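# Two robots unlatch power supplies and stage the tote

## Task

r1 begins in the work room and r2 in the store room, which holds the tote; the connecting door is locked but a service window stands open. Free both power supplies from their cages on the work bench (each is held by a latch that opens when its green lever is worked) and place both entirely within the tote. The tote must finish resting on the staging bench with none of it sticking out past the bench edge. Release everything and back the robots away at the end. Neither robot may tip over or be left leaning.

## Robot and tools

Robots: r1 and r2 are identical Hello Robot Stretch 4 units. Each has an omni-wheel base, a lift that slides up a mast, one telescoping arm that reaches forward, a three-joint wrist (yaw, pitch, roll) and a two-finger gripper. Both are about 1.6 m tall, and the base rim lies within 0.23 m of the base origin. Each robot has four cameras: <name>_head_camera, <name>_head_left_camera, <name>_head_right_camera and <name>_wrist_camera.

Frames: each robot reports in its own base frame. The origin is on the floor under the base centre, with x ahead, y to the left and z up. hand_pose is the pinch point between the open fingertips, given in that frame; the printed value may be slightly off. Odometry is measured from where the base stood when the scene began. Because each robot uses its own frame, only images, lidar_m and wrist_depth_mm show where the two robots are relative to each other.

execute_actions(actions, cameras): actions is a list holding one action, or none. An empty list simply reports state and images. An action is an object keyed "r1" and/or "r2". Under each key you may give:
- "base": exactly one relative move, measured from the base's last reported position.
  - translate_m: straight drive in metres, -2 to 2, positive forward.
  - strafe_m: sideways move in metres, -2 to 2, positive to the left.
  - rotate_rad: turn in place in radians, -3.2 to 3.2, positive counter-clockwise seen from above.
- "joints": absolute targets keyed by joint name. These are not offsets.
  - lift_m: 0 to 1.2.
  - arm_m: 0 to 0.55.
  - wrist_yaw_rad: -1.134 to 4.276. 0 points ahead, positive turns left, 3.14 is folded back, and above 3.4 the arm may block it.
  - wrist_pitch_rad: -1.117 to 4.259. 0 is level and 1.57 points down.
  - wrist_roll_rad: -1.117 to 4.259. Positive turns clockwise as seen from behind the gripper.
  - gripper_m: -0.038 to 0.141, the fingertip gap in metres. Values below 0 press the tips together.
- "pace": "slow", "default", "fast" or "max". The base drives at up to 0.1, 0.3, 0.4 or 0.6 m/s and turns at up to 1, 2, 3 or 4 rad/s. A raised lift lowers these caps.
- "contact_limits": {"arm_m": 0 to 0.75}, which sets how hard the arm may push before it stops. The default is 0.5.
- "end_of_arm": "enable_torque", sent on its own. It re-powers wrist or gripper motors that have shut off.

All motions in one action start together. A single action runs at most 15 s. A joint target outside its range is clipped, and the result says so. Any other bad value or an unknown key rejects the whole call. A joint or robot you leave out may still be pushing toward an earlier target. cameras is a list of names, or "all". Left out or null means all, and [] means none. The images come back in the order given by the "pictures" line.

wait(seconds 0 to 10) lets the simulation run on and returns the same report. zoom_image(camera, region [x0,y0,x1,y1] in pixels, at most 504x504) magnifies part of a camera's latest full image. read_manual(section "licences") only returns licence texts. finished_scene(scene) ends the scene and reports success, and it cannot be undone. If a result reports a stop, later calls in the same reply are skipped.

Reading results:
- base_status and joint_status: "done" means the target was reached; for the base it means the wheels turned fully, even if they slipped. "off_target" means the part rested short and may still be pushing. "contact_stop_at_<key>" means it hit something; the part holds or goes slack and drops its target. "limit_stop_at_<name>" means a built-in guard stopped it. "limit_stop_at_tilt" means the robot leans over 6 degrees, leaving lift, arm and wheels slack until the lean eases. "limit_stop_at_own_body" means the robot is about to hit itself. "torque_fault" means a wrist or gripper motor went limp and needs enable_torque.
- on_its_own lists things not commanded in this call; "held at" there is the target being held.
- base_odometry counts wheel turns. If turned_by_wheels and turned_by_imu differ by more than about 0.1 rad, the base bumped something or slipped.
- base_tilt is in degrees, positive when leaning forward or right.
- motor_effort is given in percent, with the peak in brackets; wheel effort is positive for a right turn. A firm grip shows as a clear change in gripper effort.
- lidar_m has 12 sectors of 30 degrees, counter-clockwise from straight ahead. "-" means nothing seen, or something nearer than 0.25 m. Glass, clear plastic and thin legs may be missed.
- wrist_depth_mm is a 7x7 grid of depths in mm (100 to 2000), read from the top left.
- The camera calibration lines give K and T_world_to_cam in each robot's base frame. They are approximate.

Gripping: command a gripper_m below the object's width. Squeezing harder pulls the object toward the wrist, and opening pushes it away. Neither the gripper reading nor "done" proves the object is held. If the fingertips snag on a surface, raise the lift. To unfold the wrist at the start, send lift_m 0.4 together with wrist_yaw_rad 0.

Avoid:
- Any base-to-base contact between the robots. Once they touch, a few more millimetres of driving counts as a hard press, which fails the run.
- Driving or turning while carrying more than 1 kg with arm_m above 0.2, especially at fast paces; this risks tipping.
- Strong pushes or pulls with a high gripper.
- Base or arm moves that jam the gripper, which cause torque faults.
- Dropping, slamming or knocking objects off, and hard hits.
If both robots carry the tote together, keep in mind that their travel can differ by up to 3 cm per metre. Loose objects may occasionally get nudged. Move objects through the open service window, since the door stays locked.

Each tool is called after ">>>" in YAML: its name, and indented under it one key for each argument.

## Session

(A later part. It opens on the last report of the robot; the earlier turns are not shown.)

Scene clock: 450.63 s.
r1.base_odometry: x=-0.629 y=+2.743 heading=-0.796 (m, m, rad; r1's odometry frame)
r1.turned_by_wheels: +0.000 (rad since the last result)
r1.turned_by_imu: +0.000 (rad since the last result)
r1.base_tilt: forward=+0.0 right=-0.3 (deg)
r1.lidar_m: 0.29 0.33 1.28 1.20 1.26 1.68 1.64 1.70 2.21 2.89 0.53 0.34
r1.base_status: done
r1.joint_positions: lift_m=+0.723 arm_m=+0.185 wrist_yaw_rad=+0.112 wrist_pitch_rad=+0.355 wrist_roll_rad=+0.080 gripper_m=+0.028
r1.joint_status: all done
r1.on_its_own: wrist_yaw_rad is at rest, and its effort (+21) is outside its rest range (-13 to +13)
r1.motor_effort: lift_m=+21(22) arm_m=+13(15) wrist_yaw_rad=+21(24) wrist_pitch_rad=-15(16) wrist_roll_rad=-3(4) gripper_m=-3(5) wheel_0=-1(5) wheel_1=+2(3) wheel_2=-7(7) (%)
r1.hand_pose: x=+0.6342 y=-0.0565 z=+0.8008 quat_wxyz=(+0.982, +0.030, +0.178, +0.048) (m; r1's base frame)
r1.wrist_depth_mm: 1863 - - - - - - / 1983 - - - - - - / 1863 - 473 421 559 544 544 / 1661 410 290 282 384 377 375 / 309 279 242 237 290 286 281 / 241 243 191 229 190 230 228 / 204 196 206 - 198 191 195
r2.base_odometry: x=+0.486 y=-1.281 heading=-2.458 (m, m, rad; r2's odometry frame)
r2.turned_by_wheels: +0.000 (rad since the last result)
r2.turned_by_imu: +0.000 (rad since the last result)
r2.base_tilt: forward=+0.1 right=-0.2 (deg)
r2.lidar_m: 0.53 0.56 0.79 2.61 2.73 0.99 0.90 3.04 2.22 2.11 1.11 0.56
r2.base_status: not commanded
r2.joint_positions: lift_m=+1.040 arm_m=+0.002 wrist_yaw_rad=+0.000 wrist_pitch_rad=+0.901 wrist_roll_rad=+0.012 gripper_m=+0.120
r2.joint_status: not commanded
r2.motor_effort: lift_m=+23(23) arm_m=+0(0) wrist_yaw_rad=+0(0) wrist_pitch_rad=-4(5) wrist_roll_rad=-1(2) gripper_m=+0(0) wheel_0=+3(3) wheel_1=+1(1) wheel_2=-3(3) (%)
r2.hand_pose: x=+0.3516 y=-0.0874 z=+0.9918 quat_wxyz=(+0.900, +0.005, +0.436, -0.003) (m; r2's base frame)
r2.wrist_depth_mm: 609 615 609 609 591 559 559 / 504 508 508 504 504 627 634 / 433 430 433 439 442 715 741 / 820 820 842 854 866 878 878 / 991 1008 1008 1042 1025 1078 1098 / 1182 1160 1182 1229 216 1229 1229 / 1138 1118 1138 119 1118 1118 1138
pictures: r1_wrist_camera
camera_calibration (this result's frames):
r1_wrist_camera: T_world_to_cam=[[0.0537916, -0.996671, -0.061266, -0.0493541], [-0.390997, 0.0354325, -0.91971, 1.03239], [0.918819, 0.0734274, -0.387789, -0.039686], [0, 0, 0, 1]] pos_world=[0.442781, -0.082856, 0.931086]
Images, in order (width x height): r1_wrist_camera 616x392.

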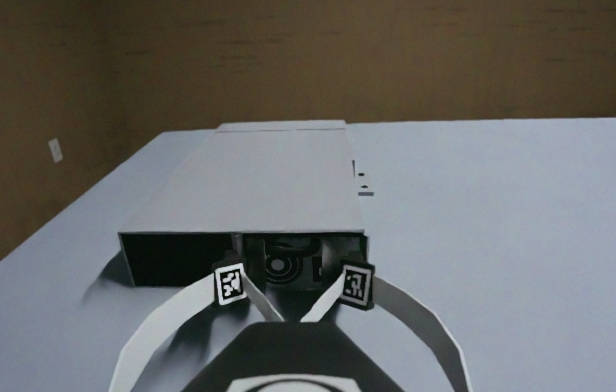

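>>> execute_actions:
  actions:
    - {"r1":{"base":{"strafe_m":0.002},"joints":{"gripper_m":0.012,"arm_m":0.191},"pace":"slow"}}
  cameras: []

>>> execute_actions:
  actions:
    - {"r1":{"joints":{"gripper_m":-0.012,"arm_m":0.195,"lift_m":0.720},"pace":"slow"}}
  cameras: []

>>> execute_actions:
  actions:
    - {"r1":{"joints":{"gripper_m":-0.038,"arm_m":0.200,"lift_m":0.717},"pace":"slow"}}
  cameras: ["r1_wrist_camera"]

>>> zoom_image:
  camera: "r1_wrist_camera"
  region: [190, 190, 410, 330]

Scene clock: 451.83 s.
r1.base_odometry: x=-0.628 y=+2.744 heading=-0.796 (m, m, rad; r1's odometry frame)
r1.turned_by_wheels: +0.000 (rad since the last result)
r1.turned_by_imu: +0.000 (rad since the last result)
r1.base_tilt: forward=-0.1 right=-0.4 (deg)
r1.lidar_m: 0.32 0.33 1.29 1.20 1.24 1.66 1.64 1.68 2.23 2.89 0.52 0.33
r1.base_status: done
r1.joint_positions: lift_m=+0.723 arm_m=+0.189 wrist_yaw_rad=+0.112 wrist_pitch_rad=+0.357 wrist_roll_rad=+0.080 gripper_m=+0.012
r1.joint_status: all done
r1.on_its_own: wrist_yaw_rad is at rest, and its effort (+22) is outside its rest range (-13 to +13)
r1.motor_effort: lift_m=+22(21) arm_m=+12(16) wrist_yaw_rad=+22(29) wrist_pitch_rad=-21(21) wrist_roll_rad=-3(2) gripper_m=-15(11) wheel_0=-1(5) wheel_1=+2(5) wheel_2=-7(8) (%)
r1.hand_pose: x=+0.6382 y=-0.0566 z=+0.8003 quat_wxyz=(+0.982, +0.030, +0.179, +0.048) (m; r1's base frame)
r1.wrist_depth_mm: 1983 - - - - - - / 1863 - - - - - - / 1863 - 466 413 559 549 535 / 1661 402 285 279 382 373 368 / 304 274 239 236 277 283 278 / 242 240 190 226 189 229 225 / 203 198 206 - 201 190 193
r2.base_odometry: x=+0.486 y=-1.281 heading=-2.458 (m, m, rad; r2's odometry frame)
r2.turned_by_wheels: +0.000 (rad since the last result)
r2.turned_by_imu: +0.000 (rad since the last result)
r2.base_tilt: forward=+0.1 right=-0.2 (deg)
r2.lidar_m: 0.53 0.54 0.79 2.59 2.72 0.96 0.93 3.05 2.20 2.13 1.12 0.58
r2.base_status: not commanded
r2.joint_positions: lift_m=+1.040 arm_m=+0.002 wrist_yaw_rad=+0.000 wrist_pitch_rad=+0.901 wrist_roll_rad=+0.012 gripper_m=+0.120
r2.joint_status: not commanded
r2.motor_effort: lift_m=+23(23) arm_m=+0(0) wrist_yaw_rad=-1(0) wrist_pitch_rad=-4(3) wrist_roll_rad=+0(2) gripper_m=-2(0) wheel_0=+3(3) wheel_1=+1(1) wheel_2=-3(3) (%)
r2.hand_pose: x=+0.3516 y=-0.0874 z=+0.9918 quat_wxyz=(+0.900, +0.005, +0.436, -0.003) (m; r2's base frame)
r2.wrist_depth_mm: 609 615 615 609 591 554 559 / 508 508 504 504 504 627 640 / 433 433 436 439 439 707 741 / 820 831 842 842 854 878 878 / 991 1008 1025 1042 1008 1060 1078 / 1205 1182 1182 1205 216 1255 1255 / 1138 1118 1160 119 1138 1118 1138
pictures: none
No camera images: the call's "cameras" was empty. Leave "cameras" out to get every camera's image.

Scene clock: 453.00 s.
r1.base_odometry: x=-0.628 y=+2.744 heading=-0.796 (m, m, rad; r1's odometry frame)
r1.turned_by_wheels: +0.000 (rad since the last result)
r1.turned_by_imu: +0.000 (rad since the last result)
r1.base_tilt: forward=-0.1 right=-0.4 (deg)
r1.lidar_m: 0.32 0.34 1.27 1.20 1.25 1.67 1.64 1.68 2.22 2.88 0.51 0.34
r1.base_status: not commanded
r1.joint_positions: lift_m=+0.720 arm_m=+0.193 wrist_yaw_rad=+0.115 wrist_pitch_rad=+0.356 wrist_roll_rad=+0.080 gripper_m=-0.011
r1.joint_status: all done
r1.on_its_own: wrist_yaw_rad is at rest, and its effort (+15) is outside its rest range (-13 to +13)
r1.motor_effort: lift_m=+17(20) arm_m=+10(15) wrist_yaw_rad=+15(28) wrist_pitch_rad=-19(20) wrist_roll_rad=-1(1) gripper_m=-22(22) wheel_0=+0(0) wheel_1=+2(3) wheel_2=-5(8) (%)
r1.hand_pose: x=+0.6427 y=-0.0559 z=+0.7978 quat_wxyz=(+0.982, +0.029, +0.179, +0.049) (m; r1's base frame)
r1.wrist_depth_mm: 1863 - - - - - - / 1863 - - - - - - / 1756 - 452 404 549 535 530 / 1618 397 279 273 375 368 362 / 300 271 234 230 272 279 274 / 236 218 185 224 186 224 222 / 199 196 202 - 197 186 190
r2.base_odometry: x=+0.486 y=-1.281 heading=-2.458 (m, m, rad; r2's odometry frame)
r2.turned_by_wheels: +0.000 (rad since the last result)
r2.turned_by_imu: +0.000 (rad since the last result)
r2.base_tilt: forward=+0.2 right=-0.2 (deg)
r2.lidar_m: 0.53 0.57 0.79 2.61 2.71 0.98 0.93 3.03 2.20 2.11 1.11 0.57
r2.base_status: not commanded
r2.joint_positions: lift_m=+1.040 arm_m=+0.002 wrist_yaw_rad=+0.000 wrist_pitch_rad=+0.901 wrist_roll_rad=+0.012 gripper_m=+0.120
r2.joint_status: not commanded
r2.motor_effort: lift_m=+22(23) arm_m=-1(0) wrist_yaw_rad=+0(0) wrist_pitch_rad=-4(4) wrist_roll_rad=-3(2) gripper_m=-2(0) wheel_0=+2(3) wheel_1=+1(1) wheel_2=-3(3) (%)
r2.hand_pose: x=+0.3516 y=-0.0874 z=+0.9918 quat_wxyz=(+0.900, +0.005, +0.436, -0.003) (m; r2's base frame)
r2.wrist_depth_mm: 603 615 609 615 591 554 564 / 508 504 508 504 508 627 640 / 436 433 433 436 445 707 750 / 809 831 831 854 854 878 878 / 1008 1008 1025 1060 1025 1060 1098 / 1205 1182 1182 1205 216 1255 1229 / 1138 1118 1138 119 1138 1118 1138
pictures: none
No camera images: the call's "cameras" was empty. Leave "cameras" out to get every camera's image.

Scene clock: 454.13 s.
r1.base_odometry: x=-0.628 y=+2.744 heading=-0.796 (m, m, rad; r1's odometry frame)
r1.turned_by_wheels: +0.000 (rad since the last result)
r1.turned_by_imu: +0.000 (rad since the last result)
r1.base_tilt: forward=-0.1 right=-0.3 (deg)
r1.lidar_m: 0.32 0.31 1.30 1.20 1.26 1.69 1.66 1.71 2.22 2.92 0.52 0.35
r1.base_status: not commanded
r1.joint_positions: lift_m=+0.717 arm_m=+0.198 wrist_yaw_rad=+0.116 wrist_pitch_rad=+0.356 wrist_roll_rad=+0.080 gripper_m=-0.037
r1.joint_status: all done
r1.motor_effort: lift_m=+17(17) arm_m=+10(15) wrist_yaw_rad=+10(23) wrist_pitch_rad=-18(19) wrist_roll_rad=+2(2) gripper_m=-26(28) wheel_0=+1(1) wheel_1=+3(3) wheel_2=-4(7) (%)
r1.hand_pose: x=+0.6479 y=-0.0555 z=+0.7950 quat_wxyz=(+0.982, +0.029, +0.179, +0.050) (m; r1's base frame)
r1.wrist_depth_mm: 1863 - - - - - - / 1863 - - - - - - / 1863 - 410 397 539 525 521 / 1708 392 273 268 366 364 353 / 296 267 229 224 266 274 272 / 233 215 183 220 182 213 218 / 196 193 199 - 194 185 187
r2.base_odometry: x=+0.486 y=-1.281 heading=-2.458 (m, m, rad; r2's odometry frame)
r2.turned_by_wheels: +0.000 (rad since the last result)
r2.turned_by_imu: +0.000 (rad since the last result)
r2.base_tilt: forward=+0.1 right=-0.2 (deg)
r2.lidar_m: 0.52 0.55 0.79 2.62 2.69 0.96 0.92 3.03 2.22 2.12 1.10 0.55
r2.base_status: not commanded
r2.joint_positions: lift_m=+1.040 arm_m=+0.002 wrist_yaw_rad=+0.000 wrist_pitch_rad=+0.901 wrist_roll_rad=+0.012 gripper_m=+0.120
r2.joint_status: not commanded
r2.motor_effort: lift_m=+22(23) arm_m=+0(1) wrist_yaw_rad=+0(0) wrist_pitch_rad=-4(3) wrist_roll_rad=-3(3) gripper_m=-2(0) wheel_0=+2(3) wheel_1=+1(1) wheel_2=-3(3) (%)
r2.hand_pose: x=+0.3516 y=-0.0874 z=+0.9918 quat_wxyz=(+0.900, +0.005, +0.436, -0.003) (m; r2's base frame)
r2.wrist_depth_mm: 609 609 609 615 591 554 559 / 504 504 508 508 504 634 640 / 430 433 433 439 445 707 741 / 809 831 831 854 866 878 878 / 991 1008 1042 1060 1025 1078 1098 / 1205 1182 1182 1205 216 1229 1255 / 1138 1118 1138 119 1138 1138 1138
pictures: r1_wrist_camera
camera_calibration (this result's frames):
r1_wrist_camera: T_world_to_cam=[[0.0576053, -0.996478, -0.0609443, -0.0521208], [-0.391653, 0.0335953, -0.919499, 1.03251], [0.918308, 0.0768371, -0.388339, -0.0535601], [0, 0, 0, 1]] pos_world=[0.456573, -0.0825093, 0.925415]
Images, in order (width x height): r1_wrist_camera 616x392.

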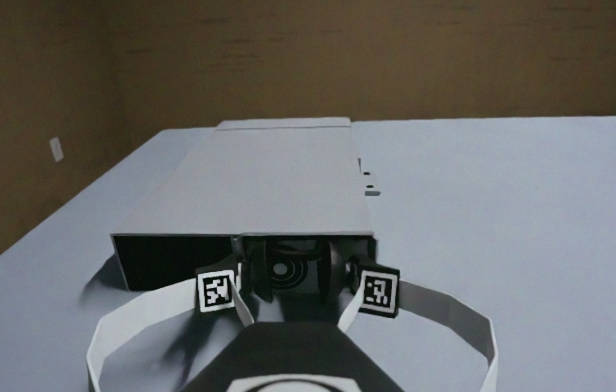

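Region (190, 190, 410, 330) of r1_wrist_camera's 616x392 image, scaled by 2.291; it fills the top 321 rows of this view, and the rest is white.

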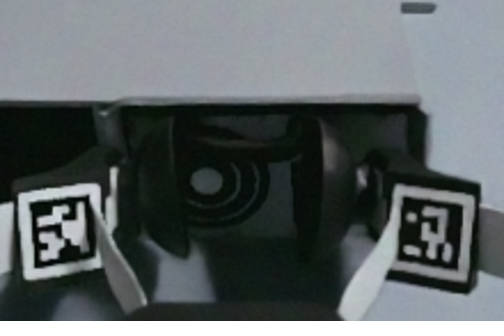

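>>> execute_actions:
  actions:
    - {"r1":{"joints":{"arm_m":0.190},"pace":"slow"}}
  cameras: ["r1_wrist_camera"]

>>> execute_actions:
  actions:
    - {"r1":{"joints":{"arm_m":0.186},"pace":"slow"}}
  cameras: ["r1_wrist_camera"]

>>> zoom_image:
  camera: "r1_wrist_camera"
  region: [190, 190, 410, 330]

Scene clock: 455.20 s.
r1.base_odometry: x=-0.627 y=+2.744 heading=-0.796 (m, m, rad; r1's odometry frame)
r1.turned_by_wheels: +0.000 (rad since the last result)
r1.turned_by_imu: +0.000 (rad since the last result)
r1.base_tilt: forward=+0.0 right=-0.3 (deg)
r1.lidar_m: 0.31 0.32 1.30 1.21 1.25 1.63 1.65 1.69 2.23 2.89 0.51 0.36
r1.base_status: not commanded
r1.joint_positions: lift_m=+0.717 arm_m=+0.193 wrist_yaw_rad=+0.122 wrist_pitch_rad=+0.353 wrist_roll_rad=+0.080 gripper_m=-0.037
r1.joint_status: all done
r1.motor_effort: lift_m=+19(19) arm_m=-15(16) wrist_yaw_rad=-7(8) wrist_pitch_rad=-9(16) wrist_roll_rad=+0(1) gripper_m=-32(31) wheel_0=-3(3) wheel_1=+0(2) wheel_2=+4(4) (%)
r1.hand_pose: x=+0.6429 y=-0.0538 z=+0.7957 quat_wxyz=(+0.982, +0.029, +0.177, +0.053) (m; r1's base frame)
r1.wrist_depth_mm: 1808 - - - - - - / 1808 - - - - - - / 1756 - 455 402 544 539 525 / 1661 399 277 271 370 364 357 / 298 267 229 225 266 276 272 / 235 215 183 220 182 220 218 / 196 193 199 - 195 186 187
r2.base_odometry: x=+0.486 y=-1.281 heading=-2.458 (m, m, rad; r2's odometry frame)
r2.turned_by_wheels: +0.000 (rad since the last result)
r2.turned_by_imu: +0.000 (rad since the last result)
r2.base_tilt: forward=+0.1 right=-0.3 (deg)
r2.lidar_m: 0.53 0.57 0.79 2.62 2.72 0.94 0.93 3.05 2.17 2.11 1.14 0.56
r2.base_status: not commanded
r2.joint_positions: lift_m=+1.040 arm_m=+0.002 wrist_yaw_rad=+0.000 wrist_pitch_rad=+0.901 wrist_roll_rad=+0.012 gripper_m=+0.120
r2.joint_status: not commanded
r2.motor_effort: lift_m=+23(23) arm_m=+0(1) wrist_yaw_rad=+0(0) wrist_pitch_rad=-4(3) wrist_roll_rad=-2(4) gripper_m=+0(1) wheel_0=+3(3) wheel_1=+1(1) wheel_2=-3(3) (%)
r2.hand_pose: x=+0.3516 y=-0.0874 z=+0.9918 quat_wxyz=(+0.900, +0.005, +0.436, -0.003) (m; r2's base frame)
r2.wrist_depth_mm: 609 615 615 609 591 554 559 / 508 504 512 508 504 627 640 / 436 433 433 439 445 707 741 / 809 831 842 842 866 866 891 / 991 1025 1025 1060 1008 1098 1118 / 1229 1160 1205 1255 216 1229 1255 / 1138 1118 1138 120 1138 1138 1138
pictures: r1_wrist_camera
camera_calibration (this result's frames):
r1_wrist_camera: T_world_to_cam=[[0.0634984, -0.996109, -0.0611129, -0.0538008], [-0.388987, 0.0316898, -0.920698, 1.03024], [0.919052, 0.082235, -0.385461, -0.0513337], [0, 0, 0, 1]] pos_world=[0.451346, -0.0820182, 0.925468]
Images, in order (width x height): r1_wrist_camera 616x392.

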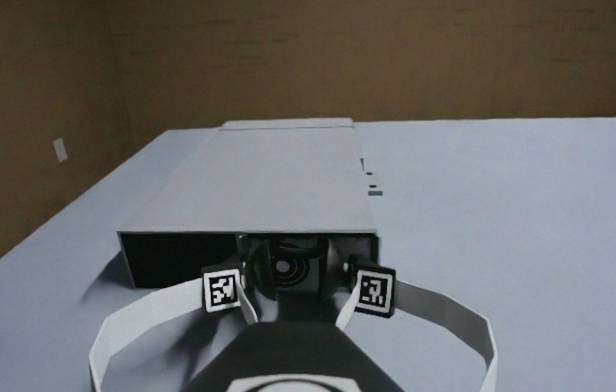

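Scene clock: 455.90 s.
r1.base_odometry: x=-0.628 y=+2.744 heading=-0.796 (m, m, rad; r1's odometry frame)
r1.turned_by_wheels: +0.000 (rad since the last result)
r1.turned_by_imu: +0.000 (rad since the last result)
r1.base_tilt: forward=+0.0 right=-0.4 (deg)
r1.lidar_m: 0.33 0.32 1.29 1.23 1.24 1.60 1.64 1.71 2.27 2.89 0.49 0.35
r1.base_status: not commanded
r1.joint_positions: lift_m=+0.717 arm_m=+0.188 wrist_yaw_rad=+0.118 wrist_pitch_rad=+0.355 wrist_roll_rad=+0.080 gripper_m=-0.037
r1.joint_status: all done
r1.motor_effort: lift_m=+19(19) arm_m=-9(16) wrist_yaw_rad=+2(8) wrist_pitch_rad=-13(13) wrist_roll_rad=-1(0) gripper_m=-28(33) wheel_0=-2(3) wheel_1=+1(1) wheel_2=-1(4) (%)
r1.hand_pose: x=+0.6374 y=-0.0548 z=+0.7951 quat_wxyz=(+0.982, +0.029, +0.178, +0.051) (m; r1's base frame)
r1.wrist_depth_mm: 1808 - - - - - - / 1921 - - - - - - / 1756 - 449 397 544 530 525 / 1576 397 274 270 366 362 355 / 297 281 272 227 267 277 271 / 235 215 183 220 181 219 218 / 196 192 199 - 194 184 187
r2.base_odometry: x=+0.486 y=-1.281 heading=-2.458 (m, m, rad; r2's odometry frame)
r2.turned_by_wheels: +0.000 (rad since the last result)
r2.turned_by_imu: +0.000 (rad since the last result)
r2.base_tilt: forward=+0.1 right=-0.2 (deg)
r2.lidar_m: 0.52 0.56 0.79 2.59 2.72 0.99 0.91 3.04 2.21 2.12 1.12 0.54
r2.base_status: not commanded
r2.joint_positions: lift_m=+1.040 arm_m=+0.002 wrist_yaw_rad=+0.000 wrist_pitch_rad=+0.901 wrist_roll_rad=+0.012 gripper_m=+0.120
r2.joint_status: not commanded
r2.motor_effort: lift_m=+23(23) arm_m=-1(1) wrist_yaw_rad=-1(0) wrist_pitch_rad=-4(3) wrist_roll_rad=-2(4) gripper_m=+0(1) wheel_0=+3(3) wheel_1=+1(1) wheel_2=-3(3) (%)
r2.hand_pose: x=+0.3516 y=-0.0874 z=+0.9918 quat_wxyz=(+0.900, +0.005, +0.436, -0.003) (m; r2's base frame)
r2.wrist_depth_mm: 609 609 615 615 591 554 559 / 504 504 508 504 504 627 634 / 433 436 433 436 442 707 741 / 809 831 831 854 854 878 891 / 991 1008 1025 1042 1025 1078 1098 / 1205 1182 1205 1255 216 1229 1229 / 1138 1118 1138 119 1160 1118 1138
pictures: r1_wrist_camera
camera_calibration (this result's frames):
r1_wrist_camera: T_world_to_cam=[[0.0599103, -0.996338, -0.0609967, -0.0522994], [-0.390707, 0.0328255, -0.91993, 1.02821], [0.918563, 0.0789451, -0.38731, -0.0448796], [0, 0, 0, 1]] pos_world=[0.446086, -0.0823163, 0.925306]
Images, in order (width x height): r1_wrist_camera 616x392.

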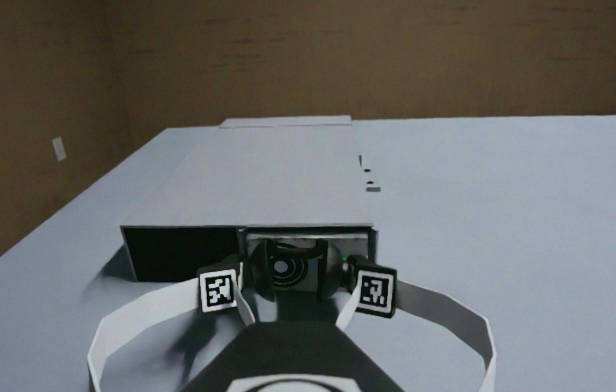

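Region (190, 190, 410, 330) of r1_wrist_camera's 616x392 image, scaled by 2.291; it fills the top 321 rows of this view, and the rest is white.

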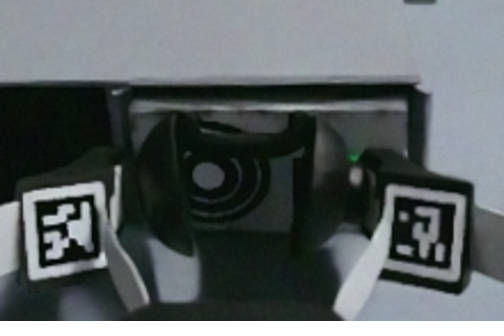

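>>> execute_actions:
  actions: []
  cameras: ["r1_head_camera","r1_wrist_camera"]

Scene clock: 456.53 s.
r1.base_odometry: x=-0.628 y=+2.744 heading=-0.796 (m, m, rad; r1's odometry frame)
r1.turned_by_wheels: +0.000 (rad since the last result)
r1.turned_by_imu: +0.000 (rad since the last result)
r1.base_tilt: forward=-0.1 right=-0.3 (deg)
r1.lidar_m: 0.32 0.34 1.29 1.20 1.27 1.65 1.62 1.69 2.26 2.90 0.50 0.33
r1.base_status: not commanded
r1.joint_positions: lift_m=+0.717 arm_m=+0.188 wrist_yaw_rad=+0.118 wrist_pitch_rad=+0.355 wrist_roll_rad=+0.080 gripper_m=-0.037
r1.joint_status: all done
r1.motor_effort: lift_m=+19(19) arm_m=-9(16) wrist_yaw_rad=+3(8) wrist_pitch_rad=-13(13) wrist_roll_rad=+1(0) gripper_m=-29(33) wheel_0=-2(3) wheel_1=+1(1) wheel_2=-1(4) (%)
r1.hand_pose: x=+0.6374 y=-0.0548 z=+0.7951 quat_wxyz=(+0.982, +0.029, +0.178, +0.051) (m; r1's base frame)
r1.wrist_depth_mm: 1808 - - - - - - / 1863 - - - - - - / 1808 - 445 394 535 525 521 / 1661 394 274 267 364 359 357 / 296 279 274 227 266 276 271 / 234 215 183 220 182 220 217 / 196 192 199 - 193 185 188
r2.base_odometry: x=+0.486 y=-1.281 heading=-2.458 (m, m, rad; r2's odometry frame)
r2.turned_by_wheels: +0.000 (rad since the last result)
r2.turned_by_imu: +0.000 (rad since the last result)
r2.base_tilt: forward=+0.1 right=-0.2 (deg)
r2.lidar_m: 0.52 0.55 0.79 2.61 2.72 0.97 0.92 3.05 2.21 2.10 1.12 0.57
r2.base_status: not commanded
r2.joint_positions: lift_m=+1.040 arm_m=+0.002 wrist_yaw_rad=+0.000 wrist_pitch_rad=+0.901 wrist_roll_rad=+0.012 gripper_m=+0.120
r2.joint_status: not commanded
r2.motor_effort: lift_m=+23(23) arm_m=-1(1) wrist_yaw_rad=+0(0) wrist_pitch_rad=-4(3) wrist_roll_rad=-2(4) gripper_m=-1(1) wheel_0=+3(3) wheel_1=+1(1) wheel_2=-3(3) (%)
r2.hand_pose: x=+0.3516 y=-0.0874 z=+0.9918 quat_wxyz=(+0.900, +0.005, +0.436, -0.003) (m; r2's base frame)
r2.wrist_depth_mm: 597 609 609 609 591 549 554 / 504 504 508 504 504 627 634 / 436 436 433 439 442 707 741 / 820 820 842 842 866 891 878 / 991 1025 1025 1042 1025 1078 1078 / 1205 1160 1182 1229 216 1229 1229 / 1138 1118 1160 119 1138 1138 1160
pictures: r1_head_camera, r1_wrist_camera
camera_calibration (this result's frames):
r1_wrist_camera: T_world_to_cam=[[0.0599105, -0.996338, -0.0609965, -0.0522996], [-0.390707, 0.0328253, -0.91993, 1.02821], [0.918563, 0.0789452, -0.38731, -0.0448796], [0, 0, 0, 1]] pos_world=[0.446086, -0.0823163, 0.925306]
Images, in order (width x height): r1_head_camera 420x560, r1_wrist_camera 616x392.

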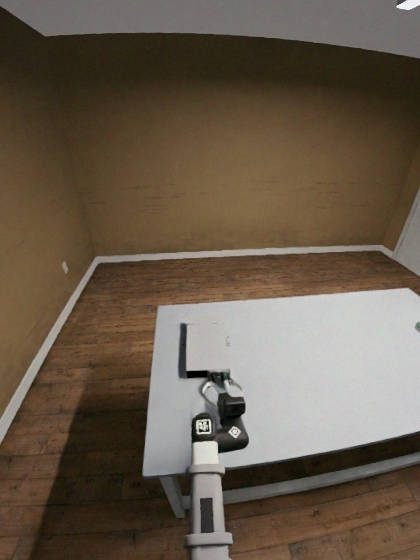

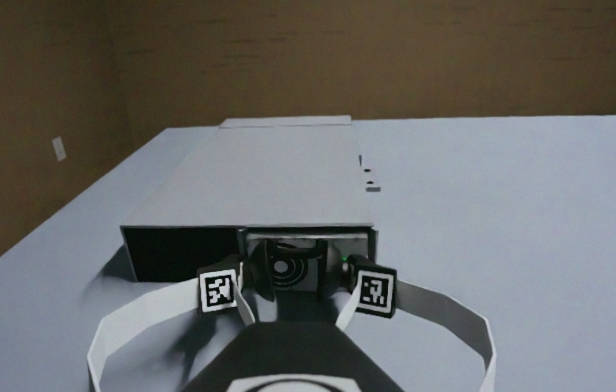

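>>> execute_actions:
  actions:
    - {"r1":{"joints":{"arm_m":0.13},"pace":"slow"}}
  cameras: ["r1_head_camera","r1_wrist_camera"]

Scene clock: 458.37 s.
r1.base_odometry: x=-0.628 y=+2.744 heading=-0.796 (m, m, rad; r1's odometry frame)
r1.turned_by_wheels: +0.000 (rad since the last result)
r1.turned_by_imu: +0.000 (rad since the last result)
r1.base_tilt: forward=+0.0 right=-0.4 (deg)
r1.lidar_m: 0.32 0.32 1.31 1.20 1.24 1.63 1.65 1.72 2.24 2.91 0.53 0.37
r1.base_status: not commanded
r1.joint_positions: lift_m=+0.717 arm_m=+0.132 wrist_yaw_rad=+0.119 wrist_pitch_rad=+0.355 wrist_roll_rad=+0.080 gripper_m=-0.037
r1.joint_status: all done
r1.motor_effort: lift_m=+19(20) arm_m=-10(8) wrist_yaw_rad=+3(3) wrist_pitch_rad=-14(15) wrist_roll_rad=+1(3) gripper_m=-29(27) wheel_0=-2(2) wheel_1=+1(1) wheel_2=+0(1) (%)
r1.hand_pose: x=+0.5816 y=-0.0548 z=+0.7950 quat_wxyz=(+0.982, +0.029, +0.178, +0.051) (m; r1's base frame)
r1.wrist_depth_mm: 1808 - - - - - - / 1863 - - - - - - / 1708 - 449 397 539 530 517 / 1618 392 336 279 366 362 355 / 296 294 290 226 279 277 271 / 234 215 183 220 182 219 218 / 196 191 199 - 194 185 187
r2.base_odometry: x=+0.486 y=-1.281 heading=-2.458 (m, m, rad; r2's odometry frame)
r2.turned_by_wheels: +0.000 (rad since the last result)
r2.turned_by_imu: +0.000 (rad since the last result)
r2.base_tilt: forward=+0.2 right=-0.2 (deg)
r2.lidar_m: 0.52 0.58 0.80 2.59 2.71 0.96 0.92 3.06 2.21 2.12 1.13 0.56
r2.base_status: not commanded
r2.joint_positions: lift_m=+1.040 arm_m=+0.002 wrist_yaw_rad=+0.000 wrist_pitch_rad=+0.901 wrist_roll_rad=+0.012 gripper_m=+0.120
r2.joint_status: not commanded
r2.motor_effort: lift_m=+23(23) arm_m=+0(0) wrist_yaw_rad=+0(0) wrist_pitch_rad=-4(4) wrist_roll_rad=-3(3) gripper_m=-1(0) wheel_0=+3(3) wheel_1=+1(1) wheel_2=-3(2) (%)
r2.hand_pose: x=+0.3516 y=-0.0874 z=+0.9918 quat_wxyz=(+0.900, +0.005, +0.436, -0.003) (m; r2's base frame)
r2.wrist_depth_mm: 609 609 609 609 585 554 559 / 504 508 512 504 508 627 640 / 433 430 433 439 442 699 741 / 820 831 842 842 866 866 891 / 991 1008 1008 1042 1008 1060 1098 / 1205 1160 1182 1229 216 1229 1229 / 1138 1118 1138 119 1138 1138 1138
pictures: r1_head_camera, r1_wrist_camera
camera_calibration (this result's frames):
r1_wrist_camera: T_world_to_cam=[[0.0600897, -0.996329, -0.0609814, -0.0490236], [-0.390953, 0.0327203, -0.919829, 1.00639], [0.918447, 0.0791131, -0.387552, 0.00664025], [0, 0, 0, 1]] pos_world=[0.390297, -0.0822982, 0.925286]
Images, in order (width x height): r1_head_camera 420x560, r1_wrist_camera 616x392.

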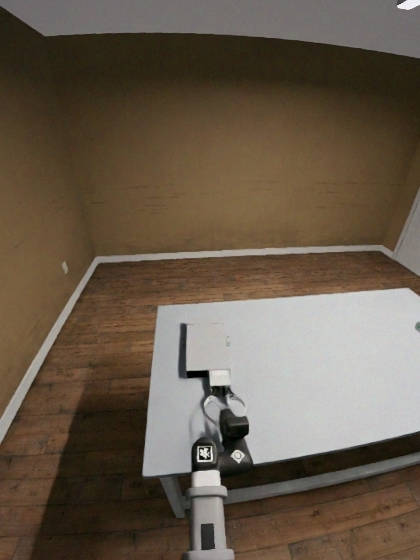

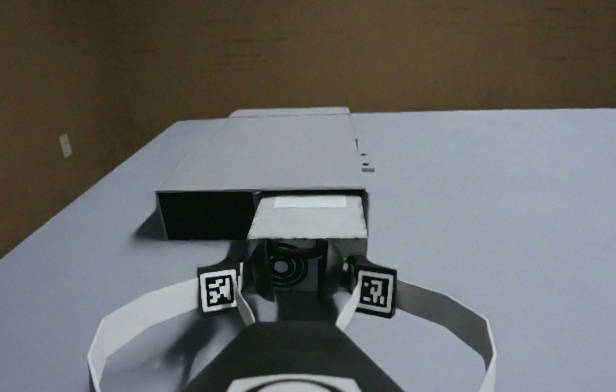

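>>> execute_actions:
  actions:
    - {"r1":{"base":{"translate_m":-0.09},"joints":{"arm_m":0.065},"pace":"slow"}}
  cameras: ["r1_head_camera","r1_wrist_camera"]

Scene clock: 460.60 s.
r1.base_odometry: x=-0.691 y=+2.808 heading=-0.796 (m, m, rad; r1's odometry frame)
r1.turned_by_wheels: +0.000 (rad since the last result)
r1.turned_by_imu: +0.000 (rad since the last result)
r1.base_tilt: forward=+0.0 right=-0.4 (deg)
r1.lidar_m: 0.39 0.42 1.28 1.20 1.25 1.64 1.56 1.59 2.13 2.92 0.66 0.46
r1.base_status: done
r1.joint_positions: lift_m=+0.717 arm_m=+0.067 wrist_yaw_rad=+0.120 wrist_pitch_rad=+0.357 wrist_roll_rad=+0.080 gripper_m=-0.037
r1.joint_status: all done
r1.motor_effort: lift_m=+19(19) arm_m=-9(8) wrist_yaw_rad=-1(4) wrist_pitch_rad=-20(24) wrist_roll_rad=-3(1) gripper_m=-29(27) wheel_0=-1(4) wheel_1=-2(5) wheel_2=+0(6) (%)
r1.hand_pose: x=+0.5163 y=-0.0545 z=+0.7944 quat_wxyz=(+0.982, +0.029, +0.180, +0.052) (m; r1's base frame)
r1.wrist_depth_mm: 1863 - - - - - - / 1808 - - - - - - / 1808 - 504 439 535 521 512 / 1808 392 384 281 366 359 355 / 293 291 273 226 277 274 267 / 232 163 185 220 184 218 217 / 196 192 199 - 193 184 187
r2.base_odometry: x=+0.486 y=-1.281 heading=-2.458 (m, m, rad; r2's odometry frame)
r2.turned_by_wheels: +0.000 (rad since the last result)
r2.turned_by_imu: +0.001 (rad since the last result)
r2.base_tilt: forward=+0.1 right=-0.1 (deg)
r2.lidar_m: 0.50 0.56 0.78 2.61 2.69 0.96 0.93 3.06 2.20 2.11 1.13 0.58
r2.base_status: not commanded
r2.joint_positions: lift_m=+1.040 arm_m=+0.002 wrist_yaw_rad=+0.000 wrist_pitch_rad=+0.901 wrist_roll_rad=+0.012 gripper_m=+0.120
r2.joint_status: not commanded
r2.motor_effort: lift_m=+23(23) arm_m=+0(1) wrist_yaw_rad=+0(0) wrist_pitch_rad=-4(3) wrist_roll_rad=-3(1) gripper_m=-1(1) wheel_0=+2(3) wheel_1=+1(1) wheel_2=-3(3) (%)
r2.hand_pose: x=+0.3516 y=-0.0874 z=+0.9918 quat_wxyz=(+0.900, +0.005, +0.436, -0.003) (m; r2's base frame)
r2.wrist_depth_mm: 609 615 609 609 585 554 559 / 508 504 504 504 508 621 640 / 430 436 433 442 442 707 732 / 820 820 842 854 854 866 878 / 991 1008 1025 1042 1025 1078 1098 / 1205 1160 1182 1229 215 1229 1255 / 1160 1118 1138 119 1138 1138 1160
pictures: r1_head_camera, r1_wrist_camera
camera_calibration (this result's frames):
r1_wrist_camera: T_world_to_cam=[[0.0611186, -0.996273, -0.0608632, -0.0454583], [-0.393113, 0.032022, -0.918932, 0.980624], [0.917457, 0.0800899, -0.389691, 0.0686346], [0, 0, 0, 1]] pos_world=[0.325305, -0.0821874, 0.925106]
Images, in order (width x height): r1_head_camera 420x560, r1_wrist_camera 616x392.

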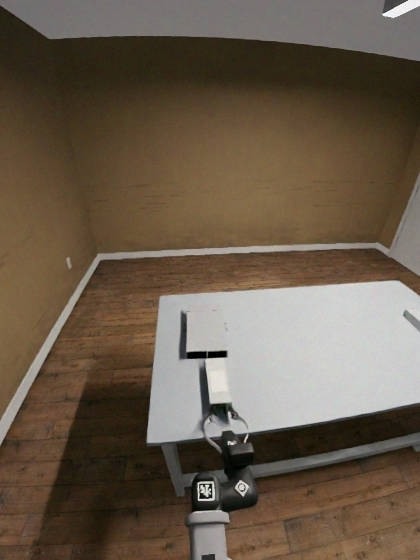

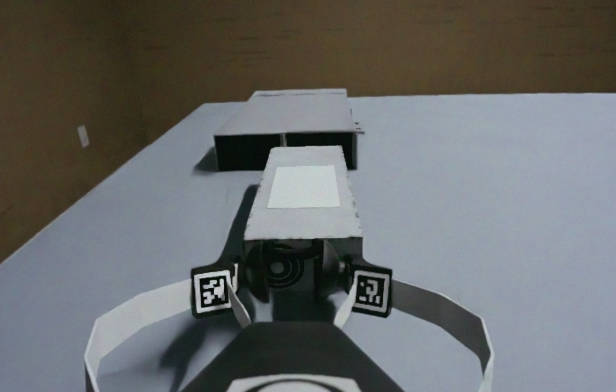

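>>> execute_actions:
  actions:
    - {"r1":{"joints":{"arm_m":0.04,"gripper_m":0.06},"pace":"slow"}}
  cameras: []

>>> execute_actions:
  actions:
    - {"r1":{"joints":{"lift_m":0.89,"arm_m":0.02,"wrist_roll_rad":0.0,"gripper_m":0.12}}}
  cameras: []

>>> execute_actions:
  actions:
    - {"r1":{"joints":{"wrist_pitch_rad":0.9,"arm_m":0.255}}}
  cameras: ["r1_head_camera","r1_wrist_camera"]

Scene clock: 464.10 s.
r1.base_odometry: x=-0.691 y=+2.808 heading=-0.796 (m, m, rad; r1's odometry frame)
r1.turned_by_wheels: +0.000 (rad since the last result)
r1.turned_by_imu: +0.000 (rad since the last result)
r1.base_tilt: forward=-0.1 right=-0.3 (deg)
r1.lidar_m: 0.42 0.42 1.29 1.21 1.25 1.65 1.56 1.63 2.11 2.95 0.66 0.45
r1.base_status: not commanded
r1.joint_positions: lift_m=+0.717 arm_m=+0.042 wrist_yaw_rad=+0.121 wrist_pitch_rad=+0.351 wrist_roll_rad=+0.080 gripper_m=+0.060
r1.joint_status: all done
r1.motor_effort: lift_m=+19(19) arm_m=-9(9) wrist_yaw_rad=-4(3) wrist_pitch_rad=-5(22) wrist_roll_rad=+0(2) gripper_m=-2(27) wheel_0=-1(1) wheel_1=-2(2) wheel_2=+0(0) (%)
r1.hand_pose: x=+0.4919 y=-0.0541 z=+0.7960 quat_wxyz=(+0.982, +0.029, +0.177, +0.052) (m; r1's base frame)
r1.wrist_depth_mm: 1808 - - - - - - / 1808 - - - - - - / 1756 - 549 462 559 549 539 / 1756 404 397 290 379 368 366 / 301 300 283 244 272 281 277 / 239 236 198 224 213 225 222 / 200 196 202 - 196 186 189
r2.base_odometry: x=+0.486 y=-1.281 heading=-2.458 (m, m, rad; r2's odometry frame)
r2.turned_by_wheels: +0.000 (rad since the last result)
r2.turned_by_imu: +0.001 (rad since the last result)
r2.base_tilt: forward=+0.1 right=-0.2 (deg)
r2.lidar_m: 0.53 0.57 0.76 2.57 2.72 0.97 0.93 3.07 2.22 2.12 1.11 0.56
r2.base_status: not commanded
r2.joint_positions: lift_m=+1.040 arm_m=+0.002 wrist_yaw_rad=+0.000 wrist_pitch_rad=+0.901 wrist_roll_rad=+0.012 gripper_m=+0.120
r2.joint_status: not commanded
r2.motor_effort: lift_m=+23(23) arm_m=+0(0) wrist_yaw_rad=+0(0) wrist_pitch_rad=-4(4) wrist_roll_rad=-2(2) gripper_m=-1(1) wheel_0=+3(3) wheel_1=+1(1) wheel_2=-3(3) (%)
r2.hand_pose: x=+0.3516 y=-0.0874 z=+0.9918 quat_wxyz=(+0.900, +0.005, +0.436, -0.003) (m; r2's base frame)
r2.wrist_depth_mm: 603 609 609 609 591 554 564 / 504 504 512 508 504 627 634 / 433 436 433 439 442 707 732 / 820 809 831 831 854 866 878 / 976 1008 1042 1060 1042 1060 1078 / 1205 1160 1205 1229 216 1229 1255 / 1138 1118 1138 119 1118 1138 1138
pictures: none
No camera images: the call's "cameras" was empty. Leave "cameras" out to get every camera's image.

Scene clock: 465.90 s.
r1.base_odometry: x=-0.691 y=+2.808 heading=-0.796 (m, m, rad; r1's odometry frame)
r1.turned_by_wheels: +0.000 (rad since the last result)
r1.turned_by_imu: +0.000 (rad since the last result)
r1.base_tilt: forward=-0.1 right=-0.4 (deg)
r1.lidar_m: 0.42 0.42 1.28 1.21 1.24 1.63 1.56 1.61 2.17 2.89 0.64 0.43
r1.base_status: not commanded
r1.joint_positions: lift_m=+0.890 arm_m=+0.022 wrist_yaw_rad=+0.120 wrist_pitch_rad=+0.352 wrist_roll_rad=+0.000 gripper_m=+0.120
r1.joint_status: all done
r1.motor_effort: lift_m=+23(24) arm_m=-9(11) wrist_yaw_rad=-2(5) wrist_pitch_rad=-6(6) wrist_roll_rad=-2(2) gripper_m=-1(1) wheel_0=-1(1) wheel_1=-2(2) wheel_2=+0(0) (%)
r1.hand_pose: x=+0.4718 y=-0.0543 z=+0.9685 quat_wxyz=(+0.983, -0.010, +0.175, +0.059) (m; r1's base frame)
r1.wrist_depth_mm: 1756 - - - - - - / 1708 - - - - - - / 1756 - - - - - - / 1756 - 831 699 820 842 854 / 1708 1756 574 574 585 621 627 / 1430 445 442 407 452 496 492 / 1229 394 407 - 424 404 413
r2.base_odometry: x=+0.486 y=-1.281 heading=-2.458 (m, m, rad; r2's odometry frame)
r2.turned_by_wheels: +0.000 (rad since the last result)
r2.turned_by_imu: +0.000 (rad since the last result)
r2.base_tilt: forward=+0.1 right=-0.2 (deg)
r2.lidar_m: 0.53 0.58 0.77 2.60 2.73 0.97 0.91 3.05 2.20 2.12 1.10 0.56
r2.base_status: not commanded
r2.joint_positions: lift_m=+1.040 arm_m=+0.002 wrist_yaw_rad=+0.000 wrist_pitch_rad=+0.901 wrist_roll_rad=+0.012 gripper_m=+0.120
r2.joint_status: not commanded
r2.motor_effort: lift_m=+22(23) arm_m=+0(1) wrist_yaw_rad=+0(0) wrist_pitch_rad=-4(4) wrist_roll_rad=-3(2) gripper_m=-2(0) wheel_0=+3(3) wheel_1=+1(1) wheel_2=-3(3) (%)
r2.hand_pose: x=+0.3516 y=-0.0874 z=+0.9918 quat_wxyz=(+0.900, +0.005, +0.436, -0.003) (m; r2's base frame)
r2.wrist_depth_mm: 603 609 609 609 585 554 564 / 500 508 504 512 504 627 634 / 433 433 433 436 445 707 732 / 820 831 820 842 866 866 891 / 1008 1008 1008 1025 1025 1078 1098 / 1205 1182 1205 1229 216 1205 1229 / 1160 1118 1138 119 1118 1138 1138
pictures: none
No camera images: the call's "cameras" was empty. Leave "cameras" out to get every camera's image.

Scene clock: 467.70 s.
r1.base_odometry: x=-0.691 y=+2.808 heading=-0.796 (m, m, rad; r1's odometry frame)
r1.turned_by_wheels: +0.000 (rad since the last result)
r1.turned_by_imu: +0.000 (rad since the last result)
r1.base_tilt: forward=+0.0 right=-0.4 (deg)
r1.lidar_m: 0.41 0.43 1.26 1.18 1.23 1.65 1.56 1.61 2.10 2.91 0.62 0.45
r1.base_status: not commanded
r1.joint_positions: lift_m=+0.890 arm_m=+0.253 wrist_yaw_rad=+0.120 wrist_pitch_rad=+0.901 wrist_roll_rad=+0.000 gripper_m=+0.120
r1.joint_status: all done
r1.motor_effort: lift_m=+23(23) arm_m=+8(10) wrist_yaw_rad=-2(1) wrist_pitch_rad=-4(8) wrist_roll_rad=-1(1) gripper_m=+1(0) wheel_0=-1(1) wheel_1=-2(2) wheel_2=+0(0) (%)
r1.hand_pose: x=+0.6126 y=-0.0653 z=+0.8418 quat_wxyz=(+0.899, -0.026, +0.435, +0.054) (m; r1's base frame)
r1.wrist_depth_mm: 1618 496 430 421 504 517 539 / 1499 424 362 366 442 455 466 / 1308 375 362 340 389 397 407 / 332 336 334 304 351 357 362 / 303 306 279 274 310 320 327 / 278 272 241 247 281 293 296 / 257 258 260 - 271 270 277
r2.base_odometry: x=+0.486 y=-1.281 heading=-2.458 (m, m, rad; r2's odometry frame)
r2.turned_by_wheels: +0.000 (rad since the last result)
r2.turned_by_imu: +0.000 (rad since the last result)
r2.base_tilt: forward=+0.1 right=-0.2 (deg)
r2.lidar_m: 0.54 0.56 0.80 2.60 2.73 0.94 0.92 3.04 2.22 2.13 1.10 0.56
r2.base_status: not commanded
r2.joint_positions: lift_m=+1.040 arm_m=+0.002 wrist_yaw_rad=+0.000 wrist_pitch_rad=+0.901 wrist_roll_rad=+0.012 gripper_m=+0.120
r2.joint_status: not commanded
r2.motor_effort: lift_m=+22(23) arm_m=+0(0) wrist_yaw_rad=+0(0) wrist_pitch_rad=-4(3) wrist_roll_rad=+1(2) gripper_m=+0(1) wheel_0=+3(3) wheel_1=+1(1) wheel_2=-2(3) (%)
r2.hand_pose: x=+0.3516 y=-0.0874 z=+0.9918 quat_wxyz=(+0.900, +0.005, +0.436, -0.003) (m; r2's base frame)
r2.wrist_depth_mm: 603 603 609 615 591 554 559 / 504 508 508 504 504 621 634 / 433 433 433 436 442 707 732 / 809 820 831 842 854 878 878 / 991 1025 1008 1042 1025 1078 1078 / 1205 1160 1182 1229 216 1255 1255 / 1138 1098 1138 119 1138 1118 1138
pictures: r1_head_camera, r1_wrist_camera
camera_calibration (this result's frames):
r1_wrist_camera: T_world_to_cam=[[0.100938, -0.994509, 0.0276163, -0.158022], [-0.802801, -0.0978136, -0.588169, 1.02642], [0.587641, 0.0371985, -0.808266, 0.551202], [0, 0, 0, 1]] pos_world=[0.516054, -0.0772602, 1.05359]
Images, in order (width x height): r1_head_camera 420x560, r1_wrist_camera 616x392.

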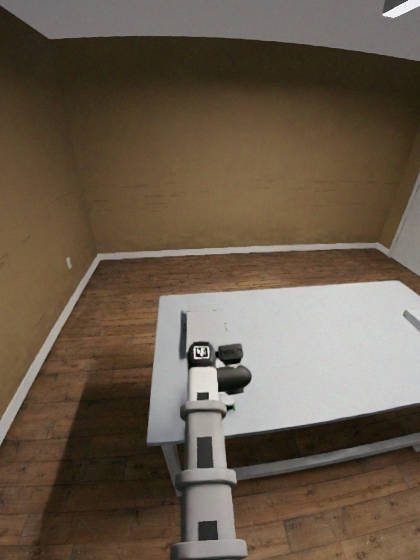

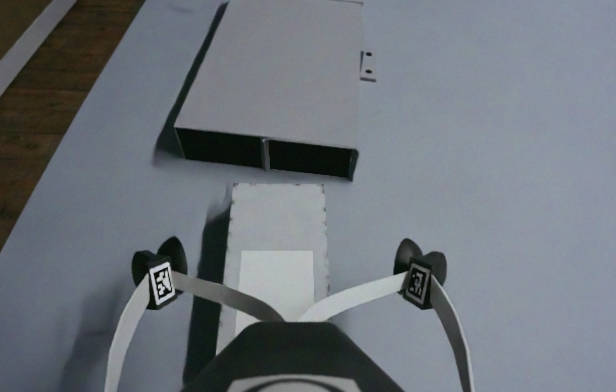

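>>> execute_actions:
  actions:
    - {"r1":{"base":{"strafe_m":0.012},"joints":{"lift_m":0.855,"wrist_roll_rad":0.05,"gripper_m":0.105},"pace":"slow"}}
  cameras: ["r1_wrist_camera"]

Scene clock: 469.00 s.
r1.base_odometry: x=-0.682 y=+2.817 heading=-0.796 (m, m, rad; r1's odometry frame)
r1.turned_by_wheels: +0.000 (rad since the last result)
r1.turned_by_imu: +0.000 (rad since the last result)
r1.base_tilt: forward=+0.0 right=-0.4 (deg)
r1.lidar_m: 0.42 0.42 1.26 1.17 1.24 1.63 1.56 1.61 2.14 2.95 0.64 0.43
r1.base_status: done
r1.joint_positions: lift_m=+0.855 arm_m=+0.253 wrist_yaw_rad=+0.120 wrist_pitch_rad=+0.901 wrist_roll_rad=+0.050 gripper_m=+0.105
r1.joint_status: all done
r1.motor_effort: lift_m=+17(23) arm_m=+8(9) wrist_yaw_rad=-2(1) wrist_pitch_rad=-5(4) wrist_roll_rad=+2(2) gripper_m=-1(3) wheel_0=-1(2) wheel_1=+0(5) wheel_2=+0(0) (%)
r1.hand_pose: x=+0.6126 y=-0.0653 z=+0.8073 quat_wxyz=(+0.899, -0.004, +0.436, +0.043) (m; r1's base frame)
r1.wrist_depth_mm: 1661 439 357 362 433 449 449 / 1499 379 312 312 379 389 394 / 353 338 336 338 338 343 345 / 300 304 296 257 307 307 309 / 272 272 265 232 278 278 279 / 248 241 209 210 213 254 255 / 230 229 235 - 237 233 236
r2.base_odometry: x=+0.486 y=-1.281 heading=-2.458 (m, m, rad; r2's odometry frame)
r2.turned_by_wheels: +0.000 (rad since the last result)
r2.turned_by_imu: +0.000 (rad since the last result)
r2.base_tilt: forward=+0.1 right=-0.2 (deg)
r2.lidar_m: 0.52 0.58 0.77 2.60 2.71 0.98 0.92 3.06 2.20 2.11 1.12 0.58
r2.base_status: not commanded
r2.joint_positions: lift_m=+1.040 arm_m=+0.002 wrist_yaw_rad=+0.000 wrist_pitch_rad=+0.901 wrist_roll_rad=+0.012 gripper_m=+0.120
r2.joint_status: not commanded
r2.motor_effort: lift_m=+23(22) arm_m=-1(0) wrist_yaw_rad=+0(0) wrist_pitch_rad=-4(4) wrist_roll_rad=-4(4) gripper_m=-1(1) wheel_0=+3(3) wheel_1=+1(1) wheel_2=-2(3) (%)
r2.hand_pose: x=+0.3516 y=-0.0874 z=+0.9918 quat_wxyz=(+0.900, +0.005, +0.436, -0.003) (m; r2's base frame)
r2.wrist_depth_mm: 609 609 609 615 591 549 559 / 504 504 512 508 504 627 634 / 430 433 430 442 445 715 741 / 809 831 842 854 866 866 878 / 991 1025 1025 1060 1025 1078 1078 / 1205 1160 1205 1229 216 1229 1229 / 1160 1118 1160 119 1138 1118 1138
pictures: r1_wrist_camera
camera_calibration (this result's frames):
r1_wrist_camera: T_world_to_cam=[[0.0623644, -0.998049, -0.00303452, -0.108926], [-0.807802, -0.0486905, -0.587439, 1.01181], [0.586146, 0.0390866, -0.809262, 0.525157], [0, 0, 0, 1]] pos_world=[0.516318, -0.0799746, 1.01904]
Images, in order (width x height): r1_wrist_camera 616x392.

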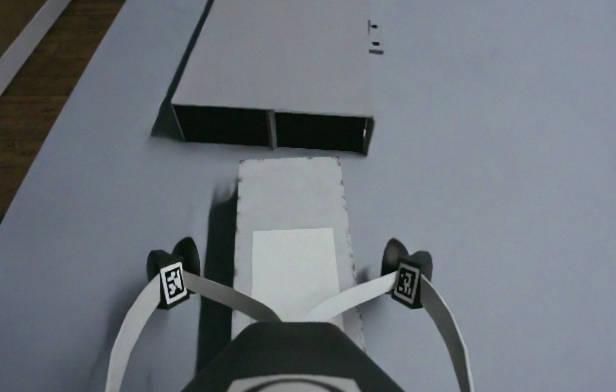

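Centered. Lower and grip.

>>> execute_actions:
  actions:
    - {"r1":{"joints":{"lift_m":0.838,"gripper_m":0.088},"pace":"slow"}}
  cameras: []

>>> execute_actions:
  actions:
    - {"r1":{"joints":{"lift_m":0.835,"gripper_m":0.055},"pace":"slow"}}
  cameras: []

>>> execute_actions:
  actions:
    - {"r1":{"joints":{"lift_m":0.831,"gripper_m":-0.01},"pace":"slow"}}
  cameras: ["r1_wrist_camera"]

Scene clock: 470.30 s.
r1.base_odometry: x=-0.682 y=+2.817 heading=-0.796 (m, m, rad; r1's odometry frame)
r1.turned_by_wheels: +0.000 (rad since the last result)
r1.turned_by_imu: +0.000 (rad since the last result)
r1.base_tilt: forward=+0.0 right=-0.3 (deg)
r1.lidar_m: 0.40 0.43 1.28 1.20 1.23 1.63 1.57 1.61 2.10 2.94 0.64 0.46
r1.base_status: not commanded
r1.joint_positions: lift_m=+0.838 arm_m=+0.253 wrist_yaw_rad=+0.120 wrist_pitch_rad=+0.901 wrist_roll_rad=+0.050 gripper_m=+0.088
r1.joint_status: all done
r1.motor_effort: lift_m=+17(16) arm_m=+8(9) wrist_yaw_rad=-2(3) wrist_pitch_rad=-6(4) wrist_roll_rad=+0(1) gripper_m=-1(2) wheel_0=-1(1) wheel_1=+0(0) wheel_2=+0(0) (%)
r1.hand_pose: x=+0.6126 y=-0.0653 z=+0.7903 quat_wxyz=(+0.899, -0.004, +0.436, +0.043) (m; r1's base frame)
r1.wrist_depth_mm: 1661 404 329 330 397 415 424 / 1430 351 301 296 349 362 366 / 312 312 314 317 317 319 322 / 281 279 277 237 285 287 290 / 254 255 216 215 255 260 262 / 231 229 196 193 198 237 238 / 214 215 219 - 220 218 220
r2.base_odometry: x=+0.486 y=-1.281 heading=-2.458 (m, m, rad; r2's odometry frame)
r2.turned_by_wheels: +0.000 (rad since the last result)
r2.turned_by_imu: +0.000 (rad since the last result)
r2.base_tilt: forward=+0.1 right=-0.2 (deg)
r2.lidar_m: 0.55 0.56 0.78 2.61 2.71 0.96 0.92 3.06 2.19 2.12 1.12 0.58
r2.base_status: not commanded
r2.joint_positions: lift_m=+1.040 arm_m=+0.002 wrist_yaw_rad=+0.000 wrist_pitch_rad=+0.901 wrist_roll_rad=+0.012 gripper_m=+0.120
r2.joint_status: not commanded
r2.motor_effort: lift_m=+23(23) arm_m=+0(0) wrist_yaw_rad=+0(0) wrist_pitch_rad=-4(3) wrist_roll_rad=-2(0) gripper_m=+0(0) wheel_0=+2(3) wheel_1=+1(1) wheel_2=-3(3) (%)
r2.hand_pose: x=+0.3516 y=-0.0874 z=+0.9918 quat_wxyz=(+0.900, +0.005, +0.436, -0.003) (m; r2's base frame)
r2.wrist_depth_mm: 603 609 609 615 585 559 564 / 508 508 508 508 508 627 640 / 433 436 430 442 445 707 741 / 820 831 831 842 866 866 878 / 991 1025 1025 1060 1025 1078 1078 / 1229 1182 1182 1205 216 1205 1229 / 1160 1098 1138 119 1138 1118 1138
pictures: none
No camera images: the call's "cameras" was empty. Leave "cameras" out to get every camera's image.

Scene clock: 471.93 s.
r1.base_odometry: x=-0.682 y=+2.817 heading=-0.796 (m, m, rad; r1's odometry frame)
r1.turned_by_wheels: +0.000 (rad since the last result)
r1.turned_by_imu: +0.000 (rad since the last result)
r1.base_tilt: forward=-0.1 right=-0.3 (deg)
r1.lidar_m: 0.40 0.41 1.29 1.18 1.26 1.63 1.57 1.62 2.09 2.98 0.67 0.45
r1.base_status: not commanded
r1.joint_positions: lift_m=+0.835 arm_m=+0.253 wrist_yaw_rad=+0.119 wrist_pitch_rad=+0.902 wrist_roll_rad=+0.050 gripper_m=+0.055
r1.joint_status: all done
r1.motor_effort: lift_m=+18(17) arm_m=+8(9) wrist_yaw_rad=+0(3) wrist_pitch_rad=-7(8) wrist_roll_rad=+1(1) gripper_m=-12(11) wheel_0=-1(0) wheel_1=+0(0) wheel_2=+0(0) (%)
r1.hand_pose: x=+0.6123 y=-0.0656 z=+0.7869 quat_wxyz=(+0.899, -0.004, +0.436, +0.043) (m; r1's base frame)
r1.wrist_depth_mm: 1618 392 320 324 394 404 413 / 878 349 293 296 343 355 359 / 306 306 309 307 312 314 317 / 274 274 266 231 278 281 283 / 248 250 212 210 253 256 257 / 226 224 191 191 196 233 234 / 210 210 214 - 216 214 216
r2.base_odometry: x=+0.486 y=-1.281 heading=-2.458 (m, m, rad; r2's odometry frame)
r2.turned_by_wheels: +0.000 (rad since the last result)
r2.turned_by_imu: +0.000 (rad since the last result)
r2.base_tilt: forward=+0.1 right=-0.2 (deg)
r2.lidar_m: 0.53 0.57 0.80 2.60 2.72 0.96 0.91 3.02 2.19 2.12 1.11 0.56
r2.base_status: not commanded
r2.joint_positions: lift_m=+1.040 arm_m=+0.002 wrist_yaw_rad=+0.000 wrist_pitch_rad=+0.901 wrist_roll_rad=+0.012 gripper_m=+0.120
r2.joint_status: not commanded
r2.motor_effort: lift_m=+23(23) arm_m=-1(0) wrist_yaw_rad=+0(0) wrist_pitch_rad=-4(4) wrist_roll_rad=+0(1) gripper_m=-2(1) wheel_0=+3(3) wheel_1=+1(1) wheel_2=-3(3) (%)
r2.hand_pose: x=+0.3516 y=-0.0874 z=+0.9918 quat_wxyz=(+0.900, +0.005, +0.436, -0.003) (m; r2's base frame)
r2.wrist_depth_mm: 609 609 615 609 591 554 559 / 504 504 508 504 508 634 634 / 433 433 433 439 442 707 741 / 809 831 831 854 866 866 891 / 976 1008 1008 1025 1025 1078 1078 / 1205 1160 1182 1229 215 1229 1229 / 1138 1138 1138 119 1138 1118 1138
pictures: none
No camera images: the call's "cameras" was empty. Leave "cameras" out to get every camera's image.

Scene clock: 474.40 s.
r1.base_odometry: x=-0.682 y=+2.817 heading=-0.796 (m, m, rad; r1's odometry frame)
r1.turned_by_wheels: +0.000 (rad since the last result)
r1.turned_by_imu: +0.000 (rad since the last result)
r1.base_tilt: forward=-0.1 right=-0.4 (deg)
r1.lidar_m: 0.41 0.42 1.28 1.19 1.22 1.60 1.56 1.59 2.13 2.93 0.64 0.45
r1.base_status: not commanded
r1.joint_positions: lift_m=+0.831 arm_m=+0.254 wrist_yaw_rad=+0.120 wrist_pitch_rad=+0.906 wrist_roll_rad=+0.050 gripper_m=-0.009
r1.joint_status: all done
r1.motor_effort: lift_m=+20(22) arm_m=+8(8) wrist_yaw_rad=+0(3) wrist_pitch_rad=-19(19) wrist_roll_rad=+1(3) gripper_m=-31(29) wheel_0=-1(1) wheel_1=+0(0) wheel_2=+0(0) (%)
r1.hand_pose: x=+0.6115 y=-0.0655 z=+0.7821 quat_wxyz=(+0.898, -0.004, +0.438, +0.043) (m; r1's base frame)
r1.wrist_depth_mm: 1618 379 304 309 375 394 397 / 349 334 319 290 332 345 347 / 296 297 297 237 300 306 306 / 266 266 258 213 271 273 273 / 242 243 195 193 246 248 249 / 221 171 178 177 181 219 227 / 204 206 206 - 208 208 210
r2.base_odometry: x=+0.486 y=-1.281 heading=-2.458 (m, m, rad; r2's odometry frame)
r2.turned_by_wheels: +0.000 (rad since the last result)
r2.turned_by_imu: +0.001 (rad since the last result)
r2.base_tilt: forward=+0.1 right=-0.3 (deg)
r2.lidar_m: 0.53 0.55 0.77 2.61 2.73 0.97 0.91 3.04 2.21 2.11 1.09 0.55
r2.base_status: not commanded
r2.joint_positions: lift_m=+1.040 arm_m=+0.002 wrist_yaw_rad=+0.000 wrist_pitch_rad=+0.901 wrist_roll_rad=+0.012 gripper_m=+0.120
r2.joint_status: not commanded
r2.motor_effort: lift_m=+23(23) arm_m=+0(0) wrist_yaw_rad=+0(0) wrist_pitch_rad=-4(4) wrist_roll_rad=-2(4) gripper_m=-2(0) wheel_0=+3(3) wheel_1=+1(1) wheel_2=-3(2) (%)
r2.hand_pose: x=+0.3516 y=-0.0874 z=+0.9918 quat_wxyz=(+0.900, +0.005, +0.436, -0.003) (m; r2's base frame)
r2.wrist_depth_mm: 609 609 609 609 591 549 564 / 504 500 508 504 504 627 634 / 433 433 433 439 442 707 741 / 820 831 842 854 866 878 878 / 991 1025 1025 1060 1025 1078 1098 / 1205 1205 1182 1229 215 1229 1255 / 1118 1118 1138 119 1138 1138 1138
pictures: r1_wrist_camera
camera_calibration (this result's frames):
r1_wrist_camera: T_world_to_cam=[[0.0620476, -0.998069, -0.00274558, -0.109161], [-0.810766, -0.0487987, -0.583333, 0.994732], [0.582073, 0.0384204, -0.812228, 0.510204], [0, 0, 0, 1]] pos_world=[0.516292, -0.0800113, 0.994363]
Images, in order (width x height): r1_wrist_camera 616x392.

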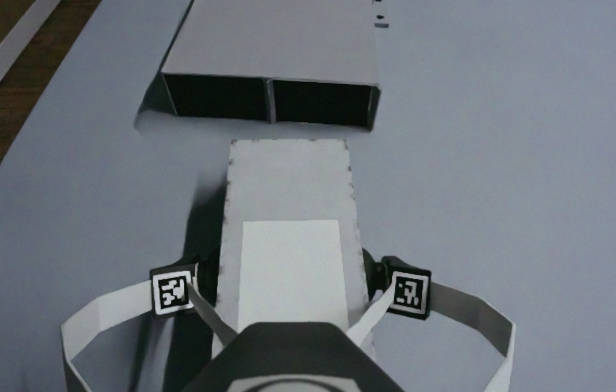

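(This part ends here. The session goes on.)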